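# Place the orange-ringed plate on the block's post and pin

## Task

Put the plate with the orange ring down flat on the block so that it sits over the post and the block's pin passes through the plate's pin hole, which is the one of its five small holes that differs from the rest. The plate must stay seated on its own, with no gripper holding it, and the robot must release it and move away afterwards.

## Robot and tools

Robot: two Franka FR3 arms, left_arm and right_arm, each with a Robotiq 140 two-finger gripper and one wrist camera. The arm names are labels only and do not refer to sides of any image. Base origins in the scene frame: left_arm at (-0.059, +0.297, 0) m and right_arm at (+0.046, -0.317, 0) m. Each is turned slightly about z (quat_wxyz (+1.000, 0, 0, -0.013) and (+0.995, 0, 0, -0.100)).

Scene frame: the origin lies on the tabletop midway between the arms. +z is up, +x points out across the table, and left_arm sits on the +y side. Gripper frame: the fingers extend along its +z and separate along its y. The reported end-effector point is where the pads meet when shut. Closed fingertips reach about 33 mm past it, fully open ones about 9 mm. Closing pushes the tips roughly 24 mm farther from the arm, so leave that gap above any surface.

execute_actions, argument actions: a list holding zero or one item, plus optional pictures (true/false, pictures come by default).
- Empty list: no command, just returns the current state.
- Motion item: {"rows": [...], "steps": n}. rows holds 1 to 15 rows; steps is 1 to 15 (15 if omitted). Each row is used for one control step of 1/30 s, and the final row repeats if steps exceeds the row count.
- Wait item: {"steps": n} with no rows, n up to 300. It returns once n steps have elapsed since the previous result; thinking time counts toward them.

Row layout: one flat list of 20 numbers covering both arms, even if only one arm moves. First left_arm: 7 absolute joint target angles in radians (same order as the Joint positions line), then gripper position, force_limit, speed. Then right_arm's 10 numbers in the same order. Joint order and stated ranges: waist -2.744 to 2.744, shoulder -1.784 to 1.784, upper arm roll -2.901 to 2.901, elbow -3.042 to -0.152, forearm roll -2.807 to 2.807, wrist pitch 0.544 to 4.517, wrist roll -3.016 to 3.016. The real limits may differ by up to 0.018 rad either way. The whole call is refused, sending nothing, if a target lies over 0.018 rad beyond a stated end and also farther out than that joint's last reported angle. Targets past a real end are clipped to it, and the result then says "joint sent to its limit" (possibly about an action still running). No such line does not prove more travel is possible.

Gripper numbers, each in [-1, 1]. position is a target: +1 = fully open (140 mm), about -0.8 = pads touching, -1 = squeeze until blocked. force_limit sets grip strength: on parts up to 40 mm wide, roughly 14 N at -1, 60 N at 0 and 107 N at +1. speed sets how fast the gap changes: about 30 mm/s at -1, 140 at 0, 250 at +1. To keep a gripper unchanged, repeat its previous three numbers; a 0 is a real command. A grip is good when object_status reads 2. Codes: 0 moving, 1 blocked while opening, 2 blocked while closing, 3 reached target or pads met (a thin part may still be in hand). Stopped fingers stay put until the position number changes by 0.01 or more, or the object slips or is lost. To squeeze harder while at status 2, raise force_limit and switch position between -1 and -0.98. position_measured is in counts (3 = open, 230 = pads together), not linear in mm.

Motion limits: each step, a joint's target is kept within a fixed distance of its measured angle (0.248 rad for waist, shoulder, upper arm roll, elbow; 0.677 forearm roll; 0.715 wrist pitch; 1.54 wrist roll). If the targets would move the gripper more than 70 mm from where it is, all of that arm's targets are pulled back proportionally. Far moves therefore need several calls. Between calls the arms keep heading for the last row sent, until everything has nearly stopped or a step is HELD.

Result lines: the state line gives each gripper's end_effector_position (m) and end_effector_quat_wxyz in the scene frame; it can be off, more so at long reach. Joint positions and Joint velocities give one block per arm (rad, rad/s). "joint command not followed" means a clearance check altered or blocked joint targets on some steps; the rest of the row still ran. HELD marks steps where your row was partly or wholly not sent. MOTOR HOT warns of heating from holding loads; OVER-TEMPERATURE FAULT means that arm is braked until it cools. Torque fault: contact torque reaching a joint's load limit (85 N m for waist, shoulder, upper arm roll and elbow; 11 N m for the three wrist joints) halts that arm for 10 s and drops the rest of the call. Force fault: the same happens if outside force on the arm, tool or held part reaches 85 N, held weight included.

zoom_image: camera is "cam_left_wrist" or "cam_right_wrist" (both 504x504); region is [x0, y0, x1, y1] in pixels from the top-left corner, at most 504 by 504. It magnifies that camera's latest image. read_manual (optional section, "licences") returns licence text only and moves nothing. finished_scene(scene): give the current scene number; it ends and grades that scene irreversibly. Replying without any tool call ends all remaining work.

Suggested order: look; find the orange-ringed plate, the block, its post and pin; zoom to pick out the odd pin hole; grasp the plate and confirm status 2; lift; turn it so the pin hole lines up with the pin; lower it flat over the post; open the gripper; back away; check it sits on its own; then call finished_scene.

Avoid: dropping the plate, knocking anything off the table, jamming or pressing hard, arms striking each other, and faults. Brief external tugs on held parts or pushes on loose ones can occur, so grip firmly and recheck.

Each tool is called as name(argument=value, ...), one argument or row to a line, values as JSON.

## Session

execute_actions(
  actions=[],
)

Scene clock: 0.00 s of 5100.00 s.
left_arm: end_effector_position=(+0.6481, +0.1180, +0.2967) position_measured=3 object_status=3 end_effector_quat_wxyz=(+0.001, +0.968, +0.250, -0.009) | right_arm: end_effector_position=(+0.3226, -0.4268, +0.3761) position_measured=3 object_status=3 end_effector_quat_wxyz=(-0.067, +0.995, +0.069, -0.016)
Joint positions: left_arm=[-0.276  0.693  0.113 -0.854 -0.082  1.528 -2.294] | right_arm=[-0.08  -0.726 -0.137 -2.309  0.017  1.5   -2.087]
Joint velocities: left_arm=[-0.001 -0.    -0.002 -0.001  0.001  0.    -0.   ] | right_arm=[-0.001  0.001  0.002  0.001 -0.     0.    -0.002]

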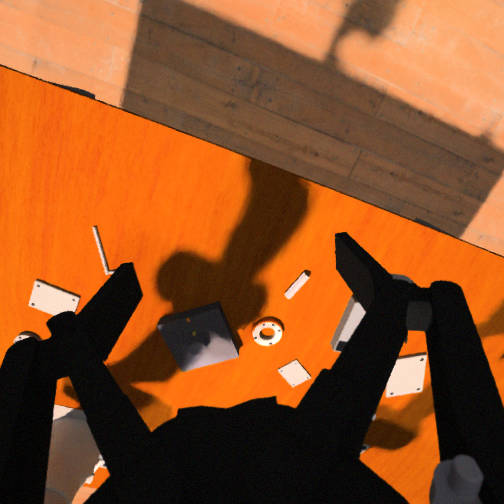

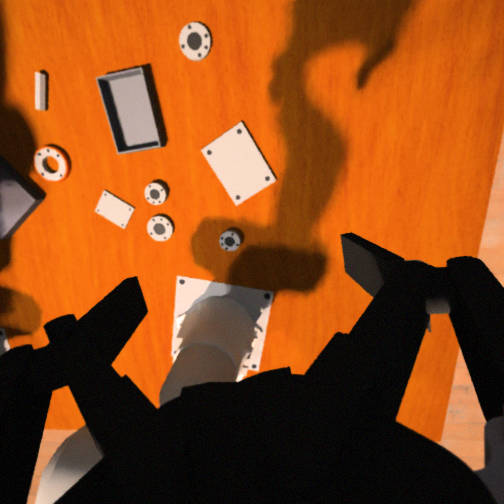

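execute_actions(
  actions=[
    {"rows":[[-0.457,0.099,0,-1.996,0,2.095,-2.054,1,0,0,-0.08,-0.726,-0.137,-2.309,0.017,1.5,-2.087,1,0,0]]},
  ],
  pictures=false,
)

execute_actions(
  actions=[
    {"steps":90},
  ],
)

Scene clock: 10.80 s of 5100.00 s.
left_arm: end_effector_position=(+0.5643, -0.0288, +0.4133) position_measured=3 object_status=3 end_effector_quat_wxyz=(+0.088, +0.985, +0.057, +0.138) | right_arm: end_effector_position=(+0.3226, -0.4268, +0.3761) position_measured=3 object_status=3 end_effector_quat_wxyz=(-0.067, +0.995, +0.069, -0.016)
Joint positions: left_arm=[-0.453  0.148  0.002 -1.499 -0.013  1.977 -2.16 ] | right_arm=[-0.08  -0.726 -0.137 -2.309  0.017  1.5   -2.087]
Joint velocities: left_arm=[-0.172 -1.304 -0.121 -1.895  0.085  0.733  0.328] | right_arm=[ 0.001  0.001  0.     0.001 -0.    -0.001 -0.   ]
Steps of this call (steps 1 to 90: nothing new was sent; then 7.30 s passed at rest; steps 91 to 105: all 15 steps of this action). Readings (joint positions | what the end effector reports):
91: left_arm=[-0.280 0.679 0.109 -0.878 -0.077 1.553 -2.288] | right_arm=[-0.080 -0.726 -0.137 -2.309 0.017 1.500 -2.087] | left_arm position_measured=3 object_status=3 | right_arm position_measured=3 object_status=3
92: left_arm=[-0.289 0.661 0.103 -0.905 -0.071 1.581 -2.282] | right_arm=[-0.080 -0.726 -0.137 -2.309 0.017 1.500 -2.087] | left_arm position_measured=3 object_status=3 | right_arm position_measured=3 object_status=3
94: left_arm=[-0.315 0.617 0.087 -0.959 -0.061 1.637 -2.268] | right_arm=[-0.080 -0.726 -0.137 -2.309 0.017 1.500 -2.087] | left_arm position_measured=3 object_status=3 | right_arm position_measured=3 object_status=3
98: left_arm=[-0.374 0.502 0.051 -1.089 -0.043 1.753 -2.237] | right_arm=[-0.080 -0.726 -0.137 -2.309 0.017 1.500 -2.087] | left_arm position_measured=3 object_status=3 | right_arm position_measured=3 object_status=3
105: the state above

Scene clock: 13.80 s of 5100.00 s.
left_arm: end_effector_position=(+0.4476, +0.0282, +0.1986) position_measured=3 object_status=3 end_effector_quat_wxyz=(-0.000, +1.000, +0.002, -0.003) | right_arm: end_effector_position=(+0.3226, -0.4268, +0.3761) position_measured=3 object_status=3 end_effector_quat_wxyz=(-0.067, +0.995, +0.069, -0.016)
Joint positions: left_arm=[-0.459  0.101 -0.002 -1.996 -0.002  2.092 -2.06 ] | right_arm=[-0.08  -0.726 -0.137 -2.309  0.017  1.5   -2.087]
Joint velocities: left_arm=[ 0.001  0.001 -0.001 -0.002 -0.001 -0.001  0.002] | right_arm=[ 0.    -0.     0.    -0.     0.001  0.    -0.001]
Steps of this call (steps 1 to 45: the robot went on to your last target; steps 46 to 90: nothing new was sent). Readings (joint positions | what the end effector reports):
1: left_arm=[-0.457 0.117 -0.001 -1.553 -0.011 1.995 -2.152] | right_arm=[-0.080 -0.726 -0.137 -2.309 0.017 1.500 -2.087] | left_arm position_measured=3 object_status=3 | right_arm position_measured=3 object_status=3
2: left_arm=[-0.459 0.102 -0.003 -1.595 -0.010 2.007 -2.146] | right_arm=[-0.080 -0.726 -0.137 -2.309 0.017 1.500 -2.087] | left_arm position_measured=3 object_status=3 | right_arm position_measured=3 object_status=3
4: left_arm=[-0.460 0.093 -0.003 -1.673 -0.008 2.024 -2.137] | right_arm=[-0.080 -0.726 -0.137 -2.309 0.017 1.500 -2.087] | left_arm position_measured=3 object_status=3 | right_arm position_measured=3 object_status=3
8: left_arm=[-0.460 0.095 -0.003 -1.829 -0.007 2.046 -2.123] | right_arm=[-0.080 -0.726 -0.137 -2.309 0.017 1.500 -2.087] | left_arm position_measured=3 object_status=3 | right_arm position_measured=3 object_status=3
90: the state above
All arms were judged still, so your last target was given up. Only a new action makes them travel on or press farther. Fingers that are still opening or closing keep moving.

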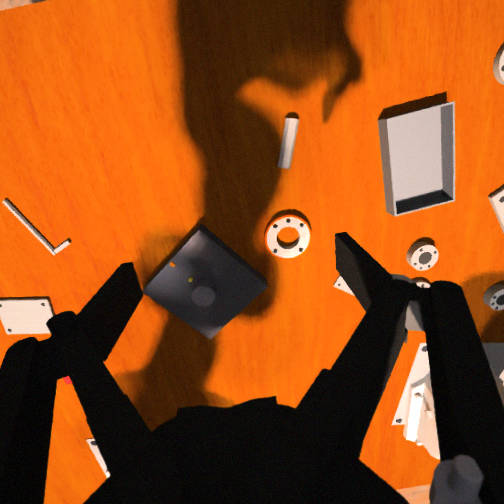

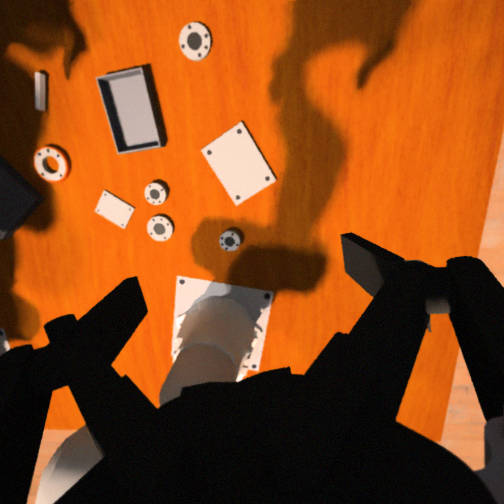

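execute_actions(
  actions=[
    {"rows":[[-0.558,0.258,0,-2.116,0,2.374,-2.155,1,0,0,-0.08,-0.726,-0.137,-2.309,0.017,1.5,-2.087,1,0,0]]},
  ],
  pictures=false,
)

execute_actions(
  actions=[
    {"steps":30},
  ],
)

zoom_image(
  camera="cam_left_wrist",
  region=[100,150,350,400],
)

Scene clock: 18.00 s of 5100.00 s.
left_arm: end_effector_position=(+0.4106, -0.0156, +0.0751) position_measured=3 object_status=3 end_effector_quat_wxyz=(-0.007, +1.000, -0.014, -0.013) | right_arm: end_effector_position=(+0.3226, -0.4268, +0.3761) position_measured=3 object_status=3 end_effector_quat_wxyz=(-0.067, +0.995, +0.069, -0.016)
Joint positions: left_arm=[-0.558  0.261 -0.002 -2.118 -0.002  2.349 -2.127] | right_arm=[-0.08  -0.726 -0.137 -2.309  0.017  1.5   -2.087]
Joint velocities: left_arm=[-0.001 -0.03   0.007  0.019 -0.     0.138 -0.069] | right_arm=[ 0.001  0.001 -0.001 -0.001 -0.001  0.    -0.001]
Steps of this call (steps 1 to 90: nothing new was sent; then 0.70 s passed at rest; steps 91 to 105: all 15 steps of this action). Readings (joint positions | what the end effector reports):
91: left_arm=[-0.468 0.107 0.003 -2.003 -0.002 2.117 -2.064] | right_arm=[-0.080 -0.726 -0.137 -2.309 0.017 1.500 -2.087] | left_arm position_measured=3 object_status=3 | right_arm position_measured=3 object_status=3
92: left_arm=[-0.479 0.123 0.005 -2.015 -0.002 2.144 -2.069] | right_arm=[-0.080 -0.726 -0.137 -2.309 0.017 1.500 -2.087] | left_arm position_measured=3 object_status=3 | right_arm position_measured=3 object_status=3
94: left_arm=[-0.506 0.168 0.006 -2.048 -0.002 2.196 -2.079] | right_arm=[-0.080 -0.726 -0.137 -2.309 0.017 1.500 -2.087] | left_arm position_measured=3 object_status=3 | right_arm position_measured=3 object_status=3
98: left_arm=[-0.550 0.252 -0.002 -2.110 -0.002 2.287 -2.103] | right_arm=[-0.080 -0.726 -0.137 -2.309 0.017 1.500 -2.087] | left_arm position_measured=3 object_status=3 | right_arm position_measured=3 object_status=3
105: the state above

Scene clock: 19.00 s of 5100.00 s.
left_arm: end_effector_position=(+0.4174, -0.0198, +0.0782) position_measured=3 object_status=3 end_effector_quat_wxyz=(-0.001, +1.000, -0.004, -0.003) | right_arm: end_effector_position=(+0.3226, -0.4268, +0.3761) position_measured=3 object_status=3 end_effector_quat_wxyz=(-0.067, +0.995, +0.069, -0.016)
Joint positions: left_arm=[-0.558  0.26  -0.002 -2.117 -0.002  2.371 -2.148] | right_arm=[-0.08  -0.726 -0.137 -2.309  0.017  1.5   -2.087]
Joint velocities: left_arm=[ 0.    -0.     0.001 -0.     0.002  0.    -0.002] | right_arm=[-0.001 -0.     0.     0.     0.001  0.    -0.   ]
Steps of this call (steps 1 to 30: the robot went on to your last target). Readings (joint positions | what the end effector reports):
1: left_arm=[-0.558 0.261 -0.002 -2.117 -0.002 2.353 -2.130] | right_arm=[-0.080 -0.726 -0.137 -2.309 0.017 1.500 -2.087] | left_arm position_measured=3 object_status=3 | right_arm position_measured=3 object_status=3
2: left_arm=[-0.558 0.260 -0.002 -2.117 -0.002 2.356 -2.132] | right_arm=[-0.080 -0.726 -0.137 -2.309 0.017 1.500 -2.087] | left_arm position_measured=3 object_status=3 | right_arm position_measured=3 object_status=3
4: left_arm=[-0.558 0.260 -0.002 -2.117 -0.002 2.361 -2.135] | right_arm=[-0.080 -0.726 -0.137 -2.309 0.017 1.500 -2.087] | left_arm position_measured=3 object_status=3 | right_arm position_measured=3 object_status=3
8: left_arm=[-0.558 0.260 -0.002 -2.117 -0.002 2.366 -2.140] | right_arm=[-0.080 -0.726 -0.137 -2.309 0.017 1.500 -2.087] | left_arm position_measured=3 object_status=3 | right_arm position_measured=3 object_status=3
30: the state above
All arms were judged still, so your last target was given up. Only a new action makes them travel on or press farther. Fingers that are still opening or closing keep moving.

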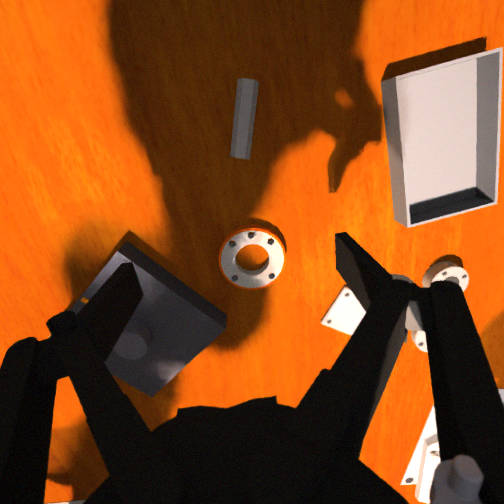

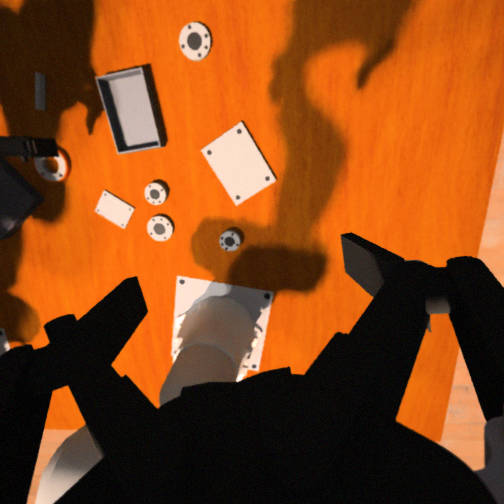

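Region (100, 150, 350, 400) of cam_left_wrist's 504x504 image, scaled by 2.016, with more detail than that image has.

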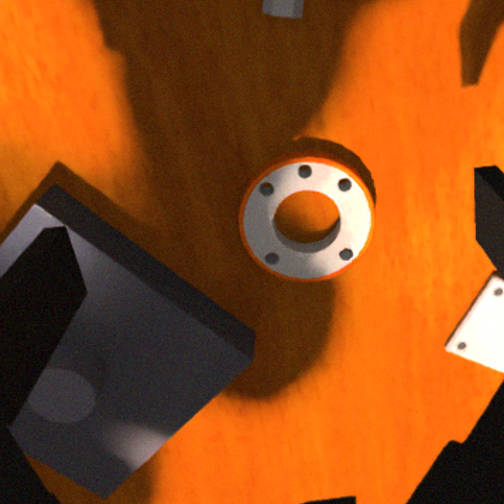

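execute_actions(
  actions=[
    {"rows":[[-0.603,0.247,0,-2.196,0,2.443,-1.5,0.3,0,0,-0.08,-0.726,-0.137,-2.309,0.017,1.5,-2.087,1,0,0]]},
  ],
  pictures=false,
)

execute_actions(
  actions=[
    {"steps":40},
  ],
)

Scene clock: 26.17 s of 5100.00 s.
left_arm: end_effector_position=(+0.3880, -0.0287, +0.0585) position_measured=91 object_status=0 end_effector_quat_wxyz=(-0.001, +0.960, -0.279, -0.004) | right_arm: end_effector_position=(+0.3226, -0.4268, +0.3761) position_measured=3 object_status=3 end_effector_quat_wxyz=(-0.067, +0.995, +0.069, -0.016)
Joint positions: left_arm=[-0.602  0.249 -0.001 -2.194 -0.002  2.436 -1.632] | right_arm=[-0.08  -0.726 -0.137 -2.309  0.017  1.5   -2.087]
Joint velocities: left_arm=[ 0.001 -0.001  0.    -0.001  0.     0.023  0.417] | right_arm=[-0.001 -0.001  0.    -0.     0.     0.001 -0.   ]
Steps of this call (steps 1 to 90: nothing new was sent; then 3.67 s passed at rest; steps 91 to 105: all 15 steps of this action). Readings (joint positions | what the end effector reports):
91: left_arm=[-0.565 0.254 0.003 -2.132 -0.002 2.384 -2.090] | right_arm=[-0.080 -0.726 -0.137 -2.309 0.017 1.500 -2.087] | left_arm position_measured=3 object_status=0 | right_arm position_measured=3 object_status=3
92: left_arm=[-0.574 0.249 0.004 -2.152 -0.002 2.395 -2.030] | right_arm=[-0.080 -0.726 -0.137 -2.309 0.017 1.500 -2.087] | left_arm position_measured=9 object_status=0 | right_arm position_measured=3 object_status=3
94: left_arm=[-0.590 0.249 0.002 -2.178 -0.002 2.408 -1.927] | right_arm=[-0.080 -0.726 -0.137 -2.309 0.017 1.500 -2.087] | left_arm position_measured=24 object_status=0 | right_arm position_measured=3 object_status=3
98: left_arm=[-0.602 0.249 -0.001 -2.194 -0.002 2.424 -1.777] | right_arm=[-0.080 -0.726 -0.137 -2.309 0.017 1.500 -2.087] | left_arm position_measured=55 object_status=0 | right_arm position_measured=3 object_status=3
105: the state above

Scene clock: 27.50 s of 5100.00 s.
left_arm: end_effector_position=(+0.3889, -0.0294, +0.0588) position_measured=91 object_status=3 end_effector_quat_wxyz=(+0.000, +0.941, -0.338, -0.002) | right_arm: end_effector_position=(+0.3226, -0.4268, +0.3761) position_measured=3 object_status=3 end_effector_quat_wxyz=(-0.067, +0.995, +0.069, -0.016)
Joint positions: left_arm=[-0.602  0.249 -0.001 -2.195 -0.002  2.44  -1.508] | right_arm=[-0.08  -0.726 -0.137 -2.309  0.017  1.5   -2.087]
Joint velocities: left_arm=[-0.    -0.001  0.001  0.    -0.001 -0.001  0.005] | right_arm=[ 0.001  0.    -0.001  0.001 -0.001  0.    -0.001]
Steps of this call (steps 1 to 40: the robot went on to your last target). Readings (joint positions | what the end effector reports):
1: left_arm=[-0.602 0.249 -0.001 -2.194 -0.002 2.437 -1.619] | right_arm=[-0.080 -0.726 -0.137 -2.309 0.017 1.500 -2.087] | left_arm position_measured=91 object_status=0 | right_arm position_measured=3 object_status=3
2: left_arm=[-0.602 0.249 -0.001 -2.194 -0.002 2.437 -1.607] | right_arm=[-0.080 -0.726 -0.137 -2.309 0.017 1.500 -2.087] | left_arm position_measured=91 object_status=0 | right_arm position_measured=3 object_status=3
4: left_arm=[-0.602 0.249 -0.001 -2.194 -0.002 2.438 -1.588] | right_arm=[-0.080 -0.726 -0.137 -2.309 0.017 1.500 -2.087] | left_arm position_measured=91 object_status=3 | right_arm position_measured=3 object_status=3
8: left_arm=[-0.602 0.249 -0.001 -2.195 -0.002 2.439 -1.559] | right_arm=[-0.080 -0.726 -0.137 -2.309 0.017 1.500 -2.087] | left_arm position_measured=91 object_status=3 | right_arm position_measured=3 object_status=3
40: the state above

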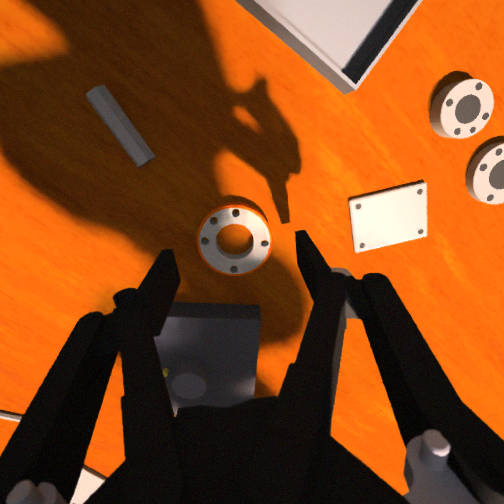

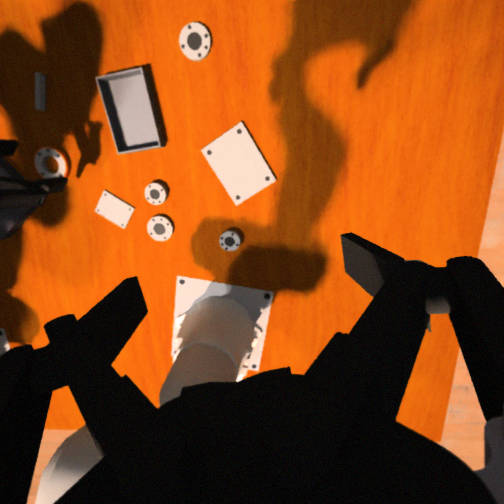

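execute_actions(
  actions=[
    {"rows":[[-0.603,0.292,0,-2.202,0,2.494,-1.5,0.3,0,0,-0.08,-0.726,-0.137,-2.309,0.017,1.5,-2.087,1,0,0]]},
  ],
  pictures=false,
)

execute_actions(
  actions=[
    {"steps":20},
  ],
)

Scene clock: 31.10 s of 5100.00 s.
left_arm: end_effector_position=(+0.3878, -0.0286, +0.0363) position_measured=91 object_status=3 end_effector_quat_wxyz=(-0.000, +0.941, -0.339, -0.003) | right_arm: end_effector_position=(+0.3226, -0.4268, +0.3761) position_measured=3 object_status=3 end_effector_quat_wxyz=(-0.067, +0.995, +0.069, -0.016)
Joint positions: left_arm=[-0.602  0.292 -0.001 -2.203 -0.002  2.488 -1.506] | right_arm=[-0.08  -0.726 -0.137 -2.309  0.017  1.5   -2.087]
Joint velocities: left_arm=[-0.001  0.001 -0.002 -0.     0.002  0.017 -0.001] | right_arm=[ 0.     0.     0.002  0.001 -0.001  0.    -0.002]
Steps of this call (steps 1 to 15: the robot went on to your last target; steps 16 to 90: nothing new was sent; then 0.10 s passed at rest; steps 91 to 105: all 15 steps of this action). Readings (joint positions | what the end effector reports):
91: left_arm=[-0.602 0.254 -0.001 -2.194 -0.002 2.449 -1.506] | right_arm=[-0.080 -0.726 -0.137 -2.309 0.017 1.500 -2.087] | left_arm position_measured=91 object_status=3 | right_arm position_measured=3 object_status=3
92: left_arm=[-0.602 0.263 -0.001 -2.194 -0.002 2.457 -1.506] | right_arm=[-0.080 -0.726 -0.137 -2.309 0.017 1.500 -2.087] | left_arm position_measured=91 object_status=3 | right_arm position_measured=3 object_status=3
94: left_arm=[-0.602 0.280 -0.001 -2.198 -0.002 2.468 -1.506] | right_arm=[-0.080 -0.726 -0.137 -2.309 0.017 1.500 -2.087] | left_arm position_measured=91 object_status=3 | right_arm position_measured=3 object_status=3
98: left_arm=[-0.602 0.292 -0.001 -2.203 -0.002 2.479 -1.506] | right_arm=[-0.080 -0.726 -0.137 -2.309 0.017 1.500 -2.087] | left_arm position_measured=91 object_status=3 | right_arm position_measured=3 object_status=3
105: the state above

Scene clock: 31.77 s of 5100.00 s.
left_arm: end_effector_position=(+0.3885, -0.0291, +0.0365) position_measured=91 object_status=3 end_effector_quat_wxyz=(+0.000, +0.941, -0.339, -0.002) | right_arm: end_effector_position=(+0.3226, -0.4268, +0.3761) position_measured=3 object_status=3 end_effector_quat_wxyz=(-0.067, +0.995, +0.069, -0.016)
Joint positions: left_arm=[-0.602  0.292 -0.001 -2.203 -0.002  2.491 -1.506] | right_arm=[-0.08  -0.726 -0.137 -2.309  0.017  1.5   -2.087]
Joint velocities: left_arm=[-0.    -0.001  0.001  0.001  0.001  0.001  0.002] | right_arm=[ 0.     0.    -0.     0.001 -0.     0.    -0.   ]
Steps of this call (steps 1 to 15: the robot went on to your last target; steps 16 to 20: nothing new was sent). Readings (joint positions | what the end effector reports):
1: left_arm=[-0.602 0.292 -0.001 -2.203 -0.002 2.488 -1.506] | right_arm=[-0.080 -0.726 -0.137 -2.309 0.017 1.500 -2.087] | left_arm position_measured=91 object_status=3 | right_arm position_measured=3 object_status=3
2: left_arm=[-0.602 0.292 -0.001 -2.203 -0.002 2.489 -1.506] | right_arm=[-0.080 -0.726 -0.137 -2.309 0.017 1.500 -2.087] | left_arm position_measured=91 object_status=3 | right_arm position_measured=3 object_status=3
4: left_arm=[-0.602 0.292 -0.001 -2.203 -0.002 2.489 -1.506] | right_arm=[-0.080 -0.726 -0.137 -2.309 0.017 1.500 -2.087] | left_arm position_measured=91 object_status=3 | right_arm position_measured=3 object_status=3
8: left_arm=[-0.602 0.292 -0.001 -2.203 -0.002 2.490 -1.506] | right_arm=[-0.080 -0.726 -0.137 -2.309 0.017 1.500 -2.087] | left_arm position_measured=91 object_status=3 | right_arm position_measured=3 object_status=3
20: the state above
All arms were judged still, so your last target was given up. Only a new action makes them travel on or press farther. Fingers that are still opening or closing keep moving.

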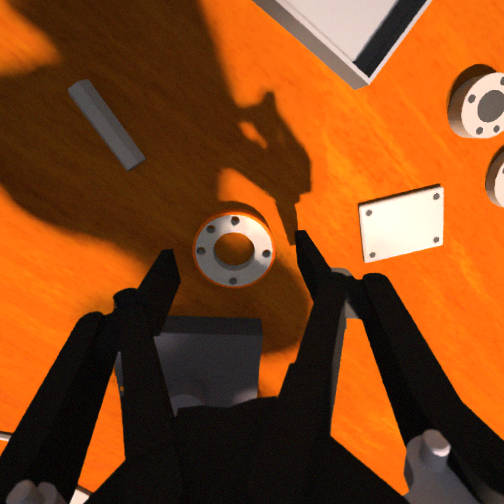

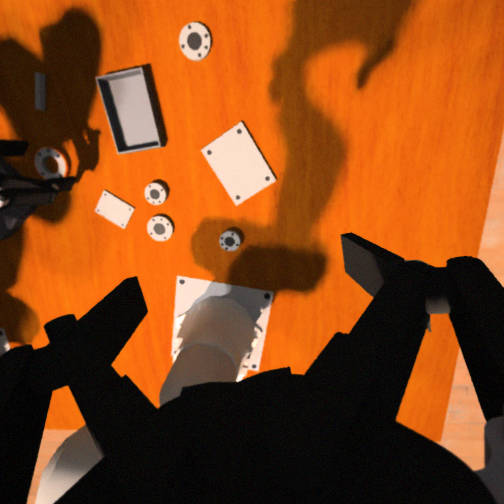

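execute_actions(
  actions=[
    {"rows":[[-0.603,0.296,0,-2.202,0,2.498,-1.5,-1,0,-0.5,-0.08,-0.726,-0.137,-2.309,0.017,1.5,-2.087,1,0,0]]},
  ],
  pictures=false,
)

execute_actions(
  actions=[
    {"steps":15},
  ],
)

Scene clock: 38.83 s of 5100.00 s.
left_arm: end_effector_position=(+0.3912, -0.0310, +0.0377) position_measured=155 object_status=0 end_effector_quat_wxyz=(+0.001, +0.941, -0.339, +0.002) | right_arm: end_effector_position=(+0.3226, -0.4268, +0.3761) position_measured=3 object_status=3 end_effector_quat_wxyz=(-0.067, +0.995, +0.069, -0.016)
Joint positions: left_arm=[-0.602  0.292 -0.001 -2.2   -0.002  2.496 -1.506] | right_arm=[-0.08  -0.726 -0.137 -2.309  0.017  1.5   -2.087]
Joint velocities: left_arm=[ 0.    -0.006 -0.001  0.012 -0.     0.01   0.002] | right_arm=[-0.002  0.     0.002  0.     0.002  0.001  0.001]
Steps of this call (steps 1 to 90: nothing new was sent; then 3.57 s passed at rest; steps 91 to 105: all 15 steps of this action). Readings (joint positions | what the end effector reports):
91: left_arm=[-0.602 0.292 -0.001 -2.203 -0.002 2.491 -1.506] | right_arm=[-0.080 -0.726 -0.137 -2.309 0.017 1.500 -2.087] | left_arm position_measured=91 object_status=0 | right_arm position_measured=3 object_status=3
92: left_arm=[-0.602 0.292 -0.001 -2.203 -0.002 2.492 -1.506] | right_arm=[-0.080 -0.726 -0.137 -2.309 0.017 1.500 -2.087] | left_arm position_measured=95 object_status=0 | right_arm position_measured=3 object_status=3
94: left_arm=[-0.602 0.293 -0.001 -2.203 -0.002 2.493 -1.506] | right_arm=[-0.080 -0.726 -0.137 -2.309 0.017 1.500 -2.087] | left_arm position_measured=104 object_status=0 | right_arm position_measured=3 object_status=3
98: left_arm=[-0.602 0.294 -0.001 -2.203 -0.002 2.494 -1.506] | right_arm=[-0.080 -0.726 -0.137 -2.309 0.017 1.500 -2.087] | left_arm position_measured=122 object_status=0 | right_arm position_measured=3 object_status=3
105: the state above

Scene clock: 39.33 s of 5100.00 s.
left_arm: end_effector_position=(+0.3927, -0.0323, +0.0393) position_measured=224 object_status=0 end_effector_quat_wxyz=(+0.002, +0.941, -0.339, +0.004) | right_arm: end_effector_position=(+0.3226, -0.4268, +0.3761) position_measured=3 object_status=3 end_effector_quat_wxyz=(-0.067, +0.995, +0.069, -0.016)
Joint positions: left_arm=[-0.603  0.291 -0.001 -2.198 -0.002  2.498 -1.506] | right_arm=[-0.08  -0.726 -0.137 -2.309  0.017  1.5   -2.087]
Joint velocities: left_arm=[ 0.    -0.002 -0.    -0.003 -0.001  0.     0.   ] | right_arm=[-0.     0.001 -0.     0.     0.     0.    -0.001]
Steps of this call (steps 1 to 15: the robot went on to your last target). Readings (joint positions | what the end effector reports):
1: left_arm=[-0.602 0.292 -0.001 -2.199 -0.002 2.496 -1.506] | right_arm=[-0.080 -0.726 -0.137 -2.309 0.017 1.500 -2.087] | left_arm position_measured=159 object_status=0 | right_arm position_measured=3 object_status=3
2: left_arm=[-0.602 0.292 -0.001 -2.199 -0.002 2.497 -1.506] | right_arm=[-0.080 -0.726 -0.137 -2.309 0.017 1.500 -2.087] | left_arm position_measured=164 object_status=0 | right_arm position_measured=3 object_status=3
4: left_arm=[-0.602 0.292 -0.001 -2.199 -0.002 2.497 -1.506] | right_arm=[-0.080 -0.726 -0.137 -2.309 0.017 1.500 -2.087] | left_arm position_measured=173 object_status=0 | right_arm position_measured=3 object_status=3
8: left_arm=[-0.602 0.291 -0.001 -2.198 -0.002 2.498 -1.506] | right_arm=[-0.080 -0.726 -0.137 -2.309 0.017 1.500 -2.087] | left_arm position_measured=191 object_status=0 | right_arm position_measured=3 object_status=3
15: the state above
All arms were judged still, so your last target was given up. Only a new action makes them travel on or press farther. Fingers that are still opening or closing keep moving.

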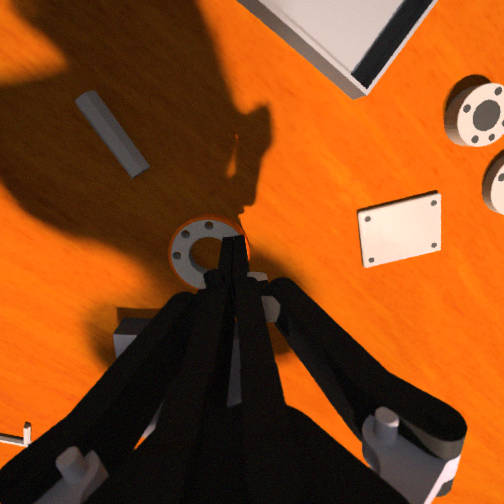

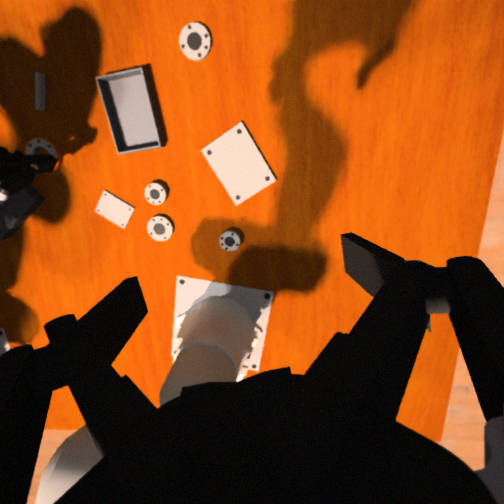

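execute_actions(
  actions=[
    {"rows":[[-0.603,0.247,0,-2.196,0,2.443,-1.5,-1,0,0,-0.08,-0.726,-0.137,-2.309,0.017,1.5,-2.087,1,0,0]]},
  ],
  pictures=false,
)

execute_actions(
  actions=[
    {"rows":[[-0.572,0.243,0,-2.206,0,2.449,-1.47,0.3,0,0.5,-0.08,-0.726,-0.137,-2.309,0.017,1.5,-2.087,1,0,0]]},
  ],
  pictures=false,
)

execute_actions(
  actions=[
    {"rows":[[-0.572,0.305,0,-2.214,0,2.519,-1.47,0.3,0,0.5,-0.08,-0.726,-0.137,-2.309,0.017,1.5,-2.087,1,0,0]]},
  ],
  pictures=false,
)

execute_actions(
  actions=[
    {"steps":20},
  ],
)

zoom_image(
  camera="cam_left_wrist",
  region=[130,180,340,340],
)

zoom_image(
  camera="cam_right_wrist",
  region=[0,110,120,230],
)

Scene clock: 45.87 s of 5100.00 s.
left_arm: end_effector_position=(+0.3914, -0.0314, +0.0603) position_measured=233 object_status=3 end_effector_quat_wxyz=(+0.002, +0.941, -0.339, +0.003) | right_arm: end_effector_position=(+0.3226, -0.4268, +0.3761) position_measured=3 object_status=3 end_effector_quat_wxyz=(-0.067, +0.995, +0.069, -0.016)
Joint positions: left_arm=[-0.603  0.248 -0.001 -2.195 -0.002  2.449 -1.506] | right_arm=[-0.08  -0.726 -0.137 -2.309  0.017  1.5   -2.087]
Joint velocities: left_arm=[ 0.001 -0.    -0.    -0.001 -0.001 -0.016  0.   ] | right_arm=[-0.001  0.    -0.    -0.     0.     0.    -0.001]
Steps of this call (steps 1 to 90: nothing new was sent; then 3.03 s passed at rest; steps 91 to 105: all 15 steps of this action). Readings (joint positions | what the end effector reports):
91: left_arm=[-0.603 0.286 -0.001 -2.200 -0.002 2.490 -1.506] | right_arm=[-0.080 -0.726 -0.137 -2.309 0.017 1.500 -2.087] | left_arm position_measured=233 object_status=3 | right_arm position_measured=3 object_status=3
92: left_arm=[-0.603 0.276 -0.001 -2.201 -0.002 2.481 -1.506] | right_arm=[-0.080 -0.726 -0.137 -2.309 0.017 1.500 -2.087] | left_arm position_measured=233 object_status=3 | right_arm position_measured=3 object_status=3
94: left_arm=[-0.603 0.259 -0.001 -2.198 -0.002 2.470 -1.506] | right_arm=[-0.080 -0.726 -0.137 -2.309 0.017 1.500 -2.087] | left_arm position_measured=233 object_status=3 | right_arm position_measured=3 object_status=3
98: left_arm=[-0.603 0.248 -0.001 -2.195 -0.002 2.458 -1.506] | right_arm=[-0.080 -0.726 -0.137 -2.309 0.017 1.500 -2.087] | left_arm position_measured=233 object_status=3 | right_arm position_measured=3 object_status=3
105: the state above

Scene clock: 46.37 s of 5100.00 s.
left_arm: end_effector_position=(+0.3973, -0.0147, +0.0577) position_measured=92 object_status=0 end_effector_quat_wxyz=(+0.000, +0.942, -0.336, -0.001) | right_arm: end_effector_position=(+0.3226, -0.4268, +0.3761) position_measured=3 object_status=3 end_effector_quat_wxyz=(-0.067, +0.995, +0.069, -0.016)
Joint positions: left_arm=[-0.573  0.245  0.    -2.205 -0.002  2.449 -1.482] | right_arm=[-0.08  -0.726 -0.137 -2.309  0.017  1.5   -2.087]
Joint velocities: left_arm=[-0.001 -0.001  0.001  0.001 -0.001 -0.     0.02 ] | right_arm=[ 0.001  0.     0.     0.     0.    -0.    -0.002]
Steps of this call (steps 1 to 15: all 15 steps of this action). Readings (joint positions | what the end effector reports):
1: left_arm=[-0.598 0.247 -0.004 -2.197 -0.002 2.449 -1.503] | right_arm=[-0.080 -0.726 -0.137 -2.309 0.017 1.500 -2.087] | left_arm position_measured=233 object_status=0 | right_arm position_measured=3 object_status=3
2: left_arm=[-0.592 0.246 -0.004 -2.199 -0.002 2.449 -1.501] | right_arm=[-0.080 -0.726 -0.137 -2.309 0.017 1.500 -2.087] | left_arm position_measured=231 object_status=0 | right_arm position_measured=3 object_status=3
4: left_arm=[-0.581 0.246 -0.002 -2.202 -0.002 2.449 -1.496] | right_arm=[-0.080 -0.726 -0.137 -2.309 0.017 1.500 -2.087] | left_arm position_measured=204 object_status=0 | right_arm position_measured=3 object_status=3
8: left_arm=[-0.573 0.246 0.000 -2.204 -0.002 2.449 -1.489] | right_arm=[-0.080 -0.726 -0.137 -2.309 0.017 1.500 -2.087] | left_arm position_measured=161 object_status=0 | right_arm position_measured=3 object_status=3
15: the state above

Scene clock: 46.87 s of 5100.00 s.
left_arm: end_effector_position=(+0.3944, -0.0127, +0.0259) position_measured=91 object_status=3 end_effector_quat_wxyz=(-0.001, +0.941, -0.339, -0.004) | right_arm: end_effector_position=(+0.3226, -0.4268, +0.3761) position_measured=3 object_status=3 end_effector_quat_wxyz=(-0.067, +0.995, +0.069, -0.016)
Joint positions: left_arm=[-0.573  0.305  0.    -2.215 -0.002  2.512 -1.478] | right_arm=[-0.08  -0.726 -0.137 -2.309  0.017  1.5   -2.087]
Joint velocities: left_arm=[ 0.    -0.001  0.    -0.002 -0.002  0.023  0.003] | right_arm=[ 0.     0.    -0.     0.    -0.     0.    -0.002]
Steps of this call (steps 1 to 15: all 15 steps of this action). Readings (joint positions | what the end effector reports):
1: left_arm=[-0.573 0.252 0.000 -2.203 -0.002 2.461 -1.482] | right_arm=[-0.080 -0.726 -0.137 -2.309 0.017 1.500 -2.087] | left_arm position_measured=91 object_status=0 | right_arm position_measured=3 object_status=3
2: left_arm=[-0.573 0.265 0.000 -2.203 -0.002 2.472 -1.481] | right_arm=[-0.080 -0.726 -0.137 -2.309 0.017 1.500 -2.087] | left_arm position_measured=91 object_status=0 | right_arm position_measured=3 object_status=3
4: left_arm=[-0.573 0.289 0.000 -2.209 -0.002 2.486 -1.480] | right_arm=[-0.080 -0.726 -0.137 -2.309 0.017 1.500 -2.087] | left_arm position_measured=91 object_status=0 | right_arm position_measured=3 object_status=3
8: left_arm=[-0.573 0.305 0.000 -2.216 -0.002 2.501 -1.479] | right_arm=[-0.080 -0.726 -0.137 -2.309 0.017 1.500 -2.087] | left_arm position_measured=91 object_status=3 | right_arm position_measured=3 object_status=3
15: the state above

Scene clock: 47.53 s of 5100.00 s.
left_arm: end_effector_position=(+0.3953, -0.0134, +0.0262) position_measured=91 object_status=3 end_effector_quat_wxyz=(-0.000, +0.941, -0.339, -0.003) | right_arm: end_effector_position=(+0.3226, -0.4268, +0.3761) position_measured=3 object_status=3 end_effector_quat_wxyz=(-0.067, +0.995, +0.069, -0.016)
Joint positions: left_arm=[-0.573  0.305  0.    -2.215 -0.002  2.516 -1.477] | right_arm=[-0.08  -0.726 -0.137 -2.309  0.017  1.5   -2.087]
Joint velocities: left_arm=[-0.001  0.    -0.    -0.     0.002  0.001 -0.   ] | right_arm=[ 0.     0.001 -0.001 -0.    -0.001 -0.     0.   ]
Steps of this call (steps 1 to 15: the robot went on to your last target; steps 16 to 20: nothing new was sent). Readings (joint positions | what the end effector reports):
1: left_arm=[-0.573 0.305 0.000 -2.215 -0.002 2.513 -1.477] | right_arm=[-0.080 -0.726 -0.137 -2.309 0.017 1.500 -2.087] | left_arm position_measured=91 object_status=3 | right_arm position_measured=3 object_status=3
2: left_arm=[-0.573 0.305 0.000 -2.215 -0.002 2.513 -1.477] | right_arm=[-0.080 -0.726 -0.137 -2.309 0.017 1.500 -2.087] | left_arm position_measured=91 object_status=3 | right_arm position_measured=3 object_status=3
4: left_arm=[-0.573 0.305 0.000 -2.215 -0.002 2.514 -1.477] | right_arm=[-0.080 -0.726 -0.137 -2.309 0.017 1.500 -2.087] | left_arm position_measured=91 object_status=3 | right_arm position_measured=3 object_status=3
8: left_arm=[-0.573 0.305 0.000 -2.215 -0.002 2.515 -1.477] | right_arm=[-0.080 -0.726 -0.137 -2.309 0.017 1.500 -2.087] | left_arm position_measured=91 object_status=3 | right_arm position_measured=3 object_status=3
20: the state above
All arms were judged still, so your last target was given up. Only a new action makes them travel on or press farther. Fingers that are still opening or closing keep moving.

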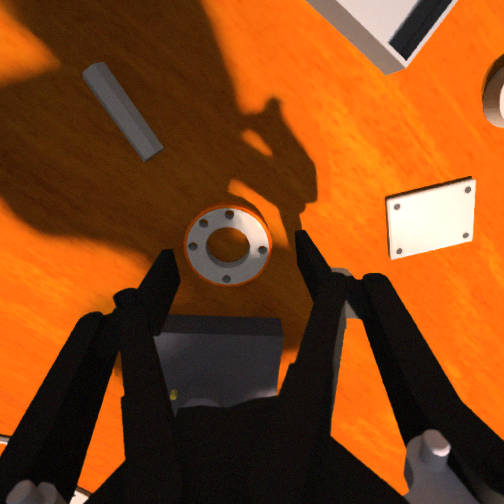

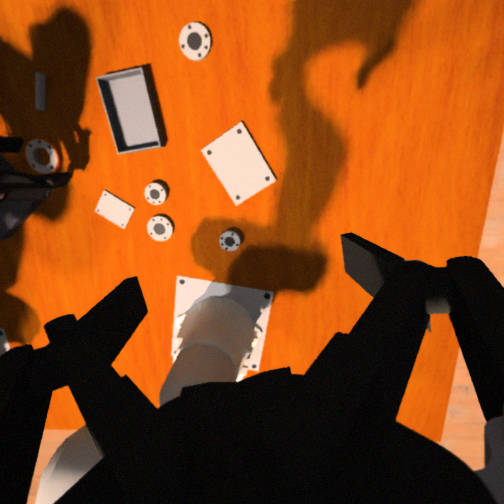

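Region (130, 180, 340, 340) of cam_left_wrist's 504x504 image, scaled by 2.400, with more detail than that image has; it fills the top 384 rows of this view, and the rest is white.

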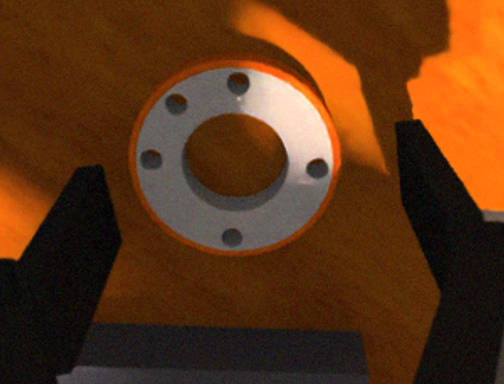

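Region (0, 110, 120, 230) of cam_right_wrist's 504x504 image, scaled by 4.200, with more detail than that image has.

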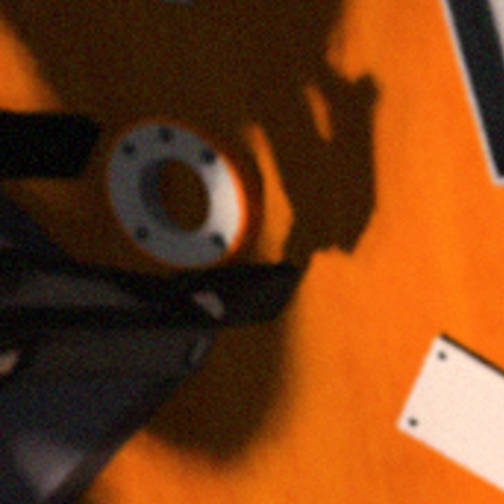

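execute_actions(
  actions=[
    {"rows":[[-0.572,0.305,0,-2.2,0,2.505,-1.47,0.3,0,-0.5,-0.08,-0.726,-0.137,-2.309,0.017,1.5,-2.087,1,0,0]]},
  ],
  pictures=false,
)

execute_actions(
  actions=[
    {"rows":[[-0.572,0.305,0,-2.2,0,2.505,-1.47,-1,0,-0.5,-0.08,-0.726,-0.137,-2.309,0.017,1.5,-2.087,1,0,0]]},
  ],
  pictures=false,
)

execute_actions(
  actions=[
    {"steps":15},
  ],
)

Scene clock: 52.73 s of 5100.00 s.
left_arm: end_effector_position=(+0.4000, -0.0166, +0.0306) position_measured=91 object_status=3 end_effector_quat_wxyz=(+0.001, +0.941, -0.339, +0.001) | right_arm: end_effector_position=(+0.3226, -0.4268, +0.3761) position_measured=3 object_status=3 end_effector_quat_wxyz=(-0.067, +0.995, +0.069, -0.016)
Joint positions: left_arm=[-0.573  0.306  0.    -2.201 -0.002  2.509 -1.476] | right_arm=[-0.08  -0.726 -0.137 -2.309  0.017  1.5   -2.087]
Joint velocities: left_arm=[ 0.002  0.     0.001 -0.002  0.    -0.002 -0.   ] | right_arm=[-0.     0.    -0.     0.001 -0.001 -0.    -0.   ]
Steps of this call (steps 1 to 90: nothing new was sent; then 1.70 s passed at rest; steps 91 to 105: all 15 steps of this action). Readings (joint positions | what the end effector reports):
91: left_arm=[-0.573 0.306 0.000 -2.213 -0.002 2.514 -1.476] | right_arm=[-0.080 -0.726 -0.137 -2.309 0.017 1.500 -2.087] | left_arm position_measured=91 object_status=3 | right_arm position_measured=3 object_status=3
92: left_arm=[-0.573 0.306 0.000 -2.209 -0.002 2.513 -1.476] | right_arm=[-0.080 -0.726 -0.137 -2.309 0.017 1.500 -2.087] | left_arm position_measured=91 object_status=3 | right_arm position_measured=3 object_status=3
94: left_arm=[-0.573 0.306 0.000 -2.204 -0.002 2.512 -1.476] | right_arm=[-0.080 -0.726 -0.137 -2.309 0.017 1.500 -2.087] | left_arm position_measured=91 object_status=3 | right_arm position_measured=3 object_status=3
98: left_arm=[-0.573 0.306 0.000 -2.202 -0.002 2.510 -1.476] | right_arm=[-0.080 -0.726 -0.137 -2.309 0.017 1.500 -2.087] | left_arm position_measured=91 object_status=3 | right_arm position_measured=3 object_status=3
105: the state above

Scene clock: 53.23 s of 5100.00 s.
left_arm: end_effector_position=(+0.4003, -0.0167, +0.0311) position_measured=140 object_status=0 end_effector_quat_wxyz=(+0.001, +0.941, -0.339, +0.001) | right_arm: end_effector_position=(+0.3226, -0.4268, +0.3761) position_measured=3 object_status=3 end_effector_quat_wxyz=(-0.067, +0.995, +0.069, -0.016)
Joint positions: left_arm=[-0.573  0.305  0.    -2.201 -0.002  2.508 -1.476] | right_arm=[-0.08  -0.726 -0.137 -2.309  0.017  1.5   -2.087]
Joint velocities: left_arm=[ 0.001 -0.001  0.001  0.001  0.    -0.001 -0.001] | right_arm=[ 0.    -0.001  0.001  0.001  0.    -0.001  0.001]
Steps of this call (steps 1 to 15: all 15 steps of this action). Readings (joint positions | what the end effector reports):
1: left_arm=[-0.573 0.306 0.000 -2.201 -0.002 2.509 -1.476] | right_arm=[-0.080 -0.726 -0.137 -2.309 0.017 1.500 -2.087] | left_arm position_measured=91 object_status=0 | right_arm position_measured=3 object_status=3
2: left_arm=[-0.573 0.306 0.000 -2.201 -0.002 2.509 -1.476] | right_arm=[-0.080 -0.726 -0.137 -2.309 0.017 1.500 -2.087] | left_arm position_measured=95 object_status=0 | right_arm position_measured=3 object_status=3
4: left_arm=[-0.573 0.306 0.000 -2.201 -0.002 2.508 -1.476] | right_arm=[-0.080 -0.726 -0.137 -2.309 0.017 1.500 -2.087] | left_arm position_measured=104 object_status=0 | right_arm position_measured=3 object_status=3
8: left_arm=[-0.573 0.306 0.000 -2.201 -0.002 2.508 -1.476] | right_arm=[-0.080 -0.726 -0.137 -2.309 0.017 1.500 -2.087] | left_arm position_measured=122 object_status=0 | right_arm position_measured=3 object_status=3
15: the state above

Scene clock: 53.73 s of 5100.00 s.
left_arm: end_effector_position=(+0.4003, -0.0167, +0.0311) position_measured=140 object_status=2 end_effector_quat_wxyz=(+0.001, +0.941, -0.339, +0.001) | right_arm: end_effector_position=(+0.3226, -0.4268, +0.3761) position_measured=3 object_status=3 end_effector_quat_wxyz=(-0.067, +0.995, +0.069, -0.016)
Joint positions: left_arm=[-0.573  0.305  0.    -2.201 -0.002  2.508 -1.476] | right_arm=[-0.08  -0.726 -0.137 -2.309  0.017  1.5   -2.087]
Joint velocities: left_arm=[-0.001  0.001 -0.001 -0.    -0.     0.     0.001] | right_arm=[-0.002 -0.001  0.    -0.001  0.001 -0.001 -0.001]
Steps of this call (steps 1 to 15: the robot went on to your last target). Readings (joint positions | what the end effector reports):
1: left_arm=[-0.573 0.305 0.000 -2.201 -0.002 2.508 -1.476] | right_arm=[-0.080 -0.726 -0.137 -2.309 0.017 1.500 -2.087] | left_arm position_measured=140 object_status=0 | right_arm position_measured=3 object_status=3
2: left_arm=[-0.573 0.305 0.000 -2.201 -0.002 2.508 -1.476] | right_arm=[-0.080 -0.726 -0.137 -2.309 0.017 1.500 -2.087] | left_arm position_measured=140 object_status=2 | right_arm position_measured=3 object_status=3
4: left_arm=[-0.573 0.305 0.000 -2.201 -0.002 2.508 -1.476] | right_arm=[-0.080 -0.726 -0.137 -2.309 0.017 1.500 -2.087] | left_arm position_measured=140 object_status=2 | right_arm position_measured=3 object_status=3
8: left_arm=[-0.573 0.305 0.000 -2.201 -0.002 2.508 -1.476] | right_arm=[-0.080 -0.726 -0.137 -2.309 0.017 1.500 -2.087] | left_arm position_measured=140 object_status=2 | right_arm position_measured=3 object_status=3
15: the state above
All arms were judged still, so your last target was given up. Only a new action makes them travel on or press farther. Fingers that are still opening or closing keep moving.

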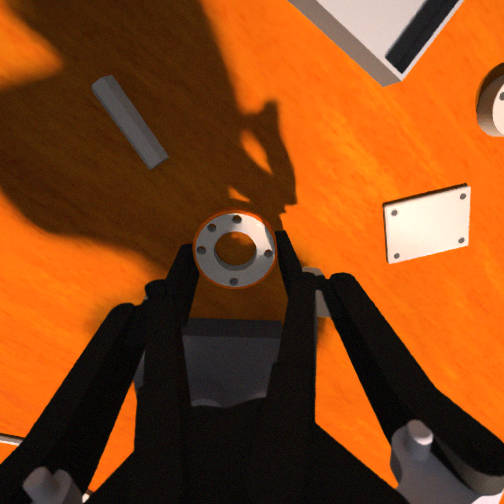

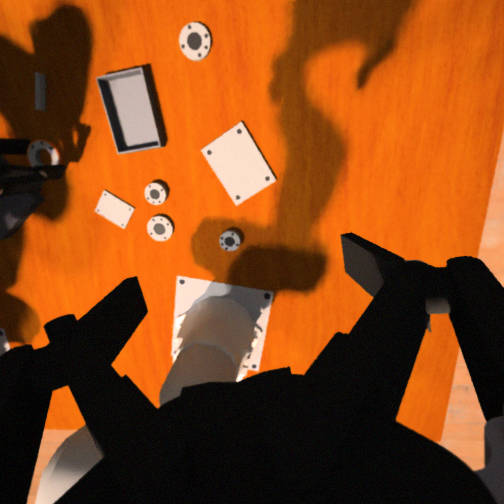

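execute_actions(
  actions=[
    {"rows":[[-0.572,0.14,0,-2.17,0,2.31,-1.6,-1,0,-0.5,-0.08,-0.726,-0.137,-2.309,0.017,1.5,-2.087,1,0,0]]},
  ],
  pictures=false,
)

execute_actions(
  actions=[
    {"rows":[[-0.518,-0.103,0,-2.502,0,2.399,-2.205,-1,0,-0.5,-0.08,-0.726,-0.137,-2.309,0.017,1.5,-2.087,1,0,0]]},
  ],
  pictures=false,
)

execute_actions(
  actions=[
    {"steps":45},
  ],
)

zoom_image(
  camera="cam_left_wrist",
  region=[140,140,340,340],
)

Scene clock: 61.37 s of 5100.00 s.
left_arm: end_effector_position=(+0.4018, -0.0179, +0.1206) position_measured=140 object_status=2 end_effector_quat_wxyz=(+0.003, +0.955, -0.295, +0.008) | right_arm: end_effector_position=(+0.3226, -0.4268, +0.3761) position_measured=3 object_status=3 end_effector_quat_wxyz=(-0.067, +0.995, +0.069, -0.016)
Joint positions: left_arm=[-0.573  0.139  0.    -2.169 -0.001  2.325 -1.57 ] | right_arm=[-0.08  -0.726 -0.137 -2.309  0.017  1.5   -2.087]
Joint velocities: left_arm=[-0.002  0.012  0.    -0.012  0.001 -0.075 -0.081] | right_arm=[-0.001 -0.001  0.001 -0.    -0.001  0.    -0.002]
Steps of this call (steps 1 to 90: nothing new was sent; then 4.13 s passed at rest; steps 91 to 105: all 15 steps of this action). Readings (joint positions | what the end effector reports):
91: left_arm=[-0.573 0.292 0.000 -2.203 -0.001 2.481 -1.485] | right_arm=[-0.080 -0.726 -0.137 -2.309 0.017 1.500 -2.087] | left_arm position_measured=140 object_status=2 | right_arm position_measured=3 object_status=3
92: left_arm=[-0.573 0.262 0.000 -2.203 -0.001 2.452 -1.494] | right_arm=[-0.080 -0.726 -0.137 -2.309 0.017 1.500 -2.087] | left_arm position_measured=140 object_status=2 | right_arm position_measured=3 object_status=3
94: left_arm=[-0.573 0.197 0.000 -2.187 -0.001 2.406 -1.513] | right_arm=[-0.080 -0.726 -0.137 -2.309 0.017 1.500 -2.087] | left_arm position_measured=140 object_status=2 | right_arm position_measured=3 object_status=3
98: left_arm=[-0.573 0.136 0.000 -2.163 -0.001 2.360 -1.542] | right_arm=[-0.080 -0.726 -0.137 -2.309 0.017 1.500 -2.087] | left_arm position_measured=140 object_status=2 | right_arm position_measured=3 object_status=3
105: the state above

Scene clock: 61.87 s of 5100.00 s.
left_arm: end_effector_position=(+0.3304, +0.0617, +0.1084) position_measured=140 object_status=2 end_effector_quat_wxyz=(-0.002, +1.000, -0.019, -0.005) | right_arm: end_effector_position=(+0.3226, -0.4268, +0.3761) position_measured=3 object_status=3 end_effector_quat_wxyz=(-0.067, +0.995, +0.069, -0.016)
Joint positions: left_arm=[-0.519 -0.1    0.002 -2.501 -0.001  2.391 -2.074] | right_arm=[-0.08  -0.726 -0.137 -2.309  0.017  1.5   -2.087]
Joint velocities: left_arm=[-0.001 -0.009 -0.    -0.004  0.001  0.028 -0.409] | right_arm=[-0.002  0.001 -0.     0.001 -0.    -0.001 -0.001]
Steps of this call (steps 1 to 15: all 15 steps of this action). Readings (joint positions | what the end effector reports):
1: left_arm=[-0.565 0.101 -0.006 -2.226 -0.001 2.345 -1.627] | right_arm=[-0.080 -0.726 -0.137 -2.309 0.017 1.500 -2.087] | left_arm position_measured=140 object_status=2 | right_arm position_measured=3 object_status=3
2: left_arm=[-0.554 0.038 -0.006 -2.306 -0.001 2.351 -1.683] | right_arm=[-0.080 -0.726 -0.137 -2.309 0.017 1.500 -2.087] | left_arm position_measured=140 object_status=2 | right_arm position_measured=3 object_status=3
4: left_arm=[-0.533 -0.049 -0.002 -2.415 -0.001 2.364 -1.784] | right_arm=[-0.080 -0.726 -0.137 -2.309 0.017 1.500 -2.087] | left_arm position_measured=140 object_status=2 | right_arm position_measured=3 object_status=3
8: left_arm=[-0.519 -0.093 0.002 -2.488 -0.001 2.379 -1.931] | right_arm=[-0.080 -0.726 -0.137 -2.309 0.017 1.500 -2.087] | left_arm position_measured=140 object_status=2 | right_arm position_measured=3 object_status=3
15: the state above

Scene clock: 63.37 s of 5100.00 s.
left_arm: end_effector_position=(+0.3316, +0.0610, +0.1089) position_measured=140 object_status=2 end_effector_quat_wxyz=(-0.001, +0.999, +0.042, -0.003) | right_arm: end_effector_position=(+0.3226, -0.4268, +0.3761) position_measured=3 object_status=3 end_effector_quat_wxyz=(-0.067, +0.995, +0.069, -0.016)
Joint positions: left_arm=[-0.519 -0.1    0.002 -2.501 -0.001  2.395 -2.198] | right_arm=[-0.08  -0.726 -0.137 -2.309  0.017  1.5   -2.087]
Joint velocities: left_arm=[ 0.001  0.001  0.    -0.     0.001  0.    -0.005] | right_arm=[ 0.001  0.     0.     0.001  0.001 -0.     0.   ]
Steps of this call (steps 1 to 45: the robot went on to your last target). Readings (joint positions | what the end effector reports):
1: left_arm=[-0.519 -0.100 0.002 -2.501 -0.001 2.392 -2.087] | right_arm=[-0.080 -0.726 -0.137 -2.309 0.017 1.500 -2.087] | left_arm position_measured=140 object_status=2 | right_arm position_measured=3 object_status=3
2: left_arm=[-0.519 -0.100 0.002 -2.501 -0.001 2.392 -2.099] | right_arm=[-0.080 -0.726 -0.137 -2.309 0.017 1.500 -2.087] | left_arm position_measured=140 object_status=2 | right_arm position_measured=3 object_status=3
4: left_arm=[-0.519 -0.100 0.002 -2.501 -0.001 2.393 -2.118] | right_arm=[-0.080 -0.726 -0.137 -2.309 0.017 1.500 -2.087] | left_arm position_measured=140 object_status=2 | right_arm position_measured=3 object_status=3
8: left_arm=[-0.519 -0.100 0.002 -2.501 -0.001 2.394 -2.147] | right_arm=[-0.080 -0.726 -0.137 -2.309 0.017 1.500 -2.087] | left_arm position_measured=140 object_status=2 | right_arm position_measured=3 object_status=3
45: the state above
All arms were judged still, so your last target was given up. Only a new action makes them travel on or press farther. Fingers that are still opening or closing keep moving.

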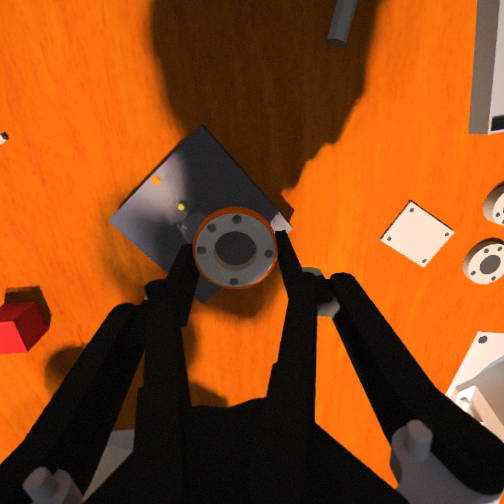

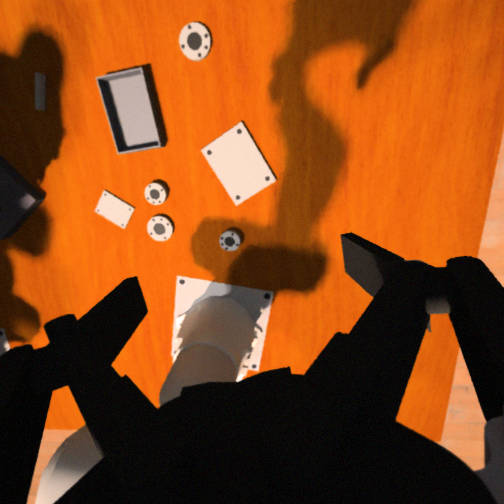

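Region (140, 140, 340, 340) of cam_left_wrist's 504x504 image, scaled by 2.520, with more detail than that image has.

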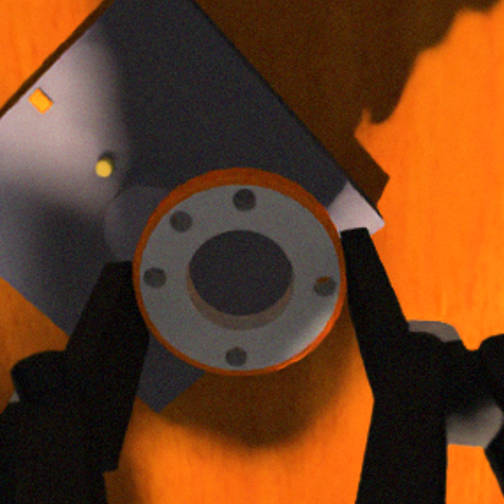

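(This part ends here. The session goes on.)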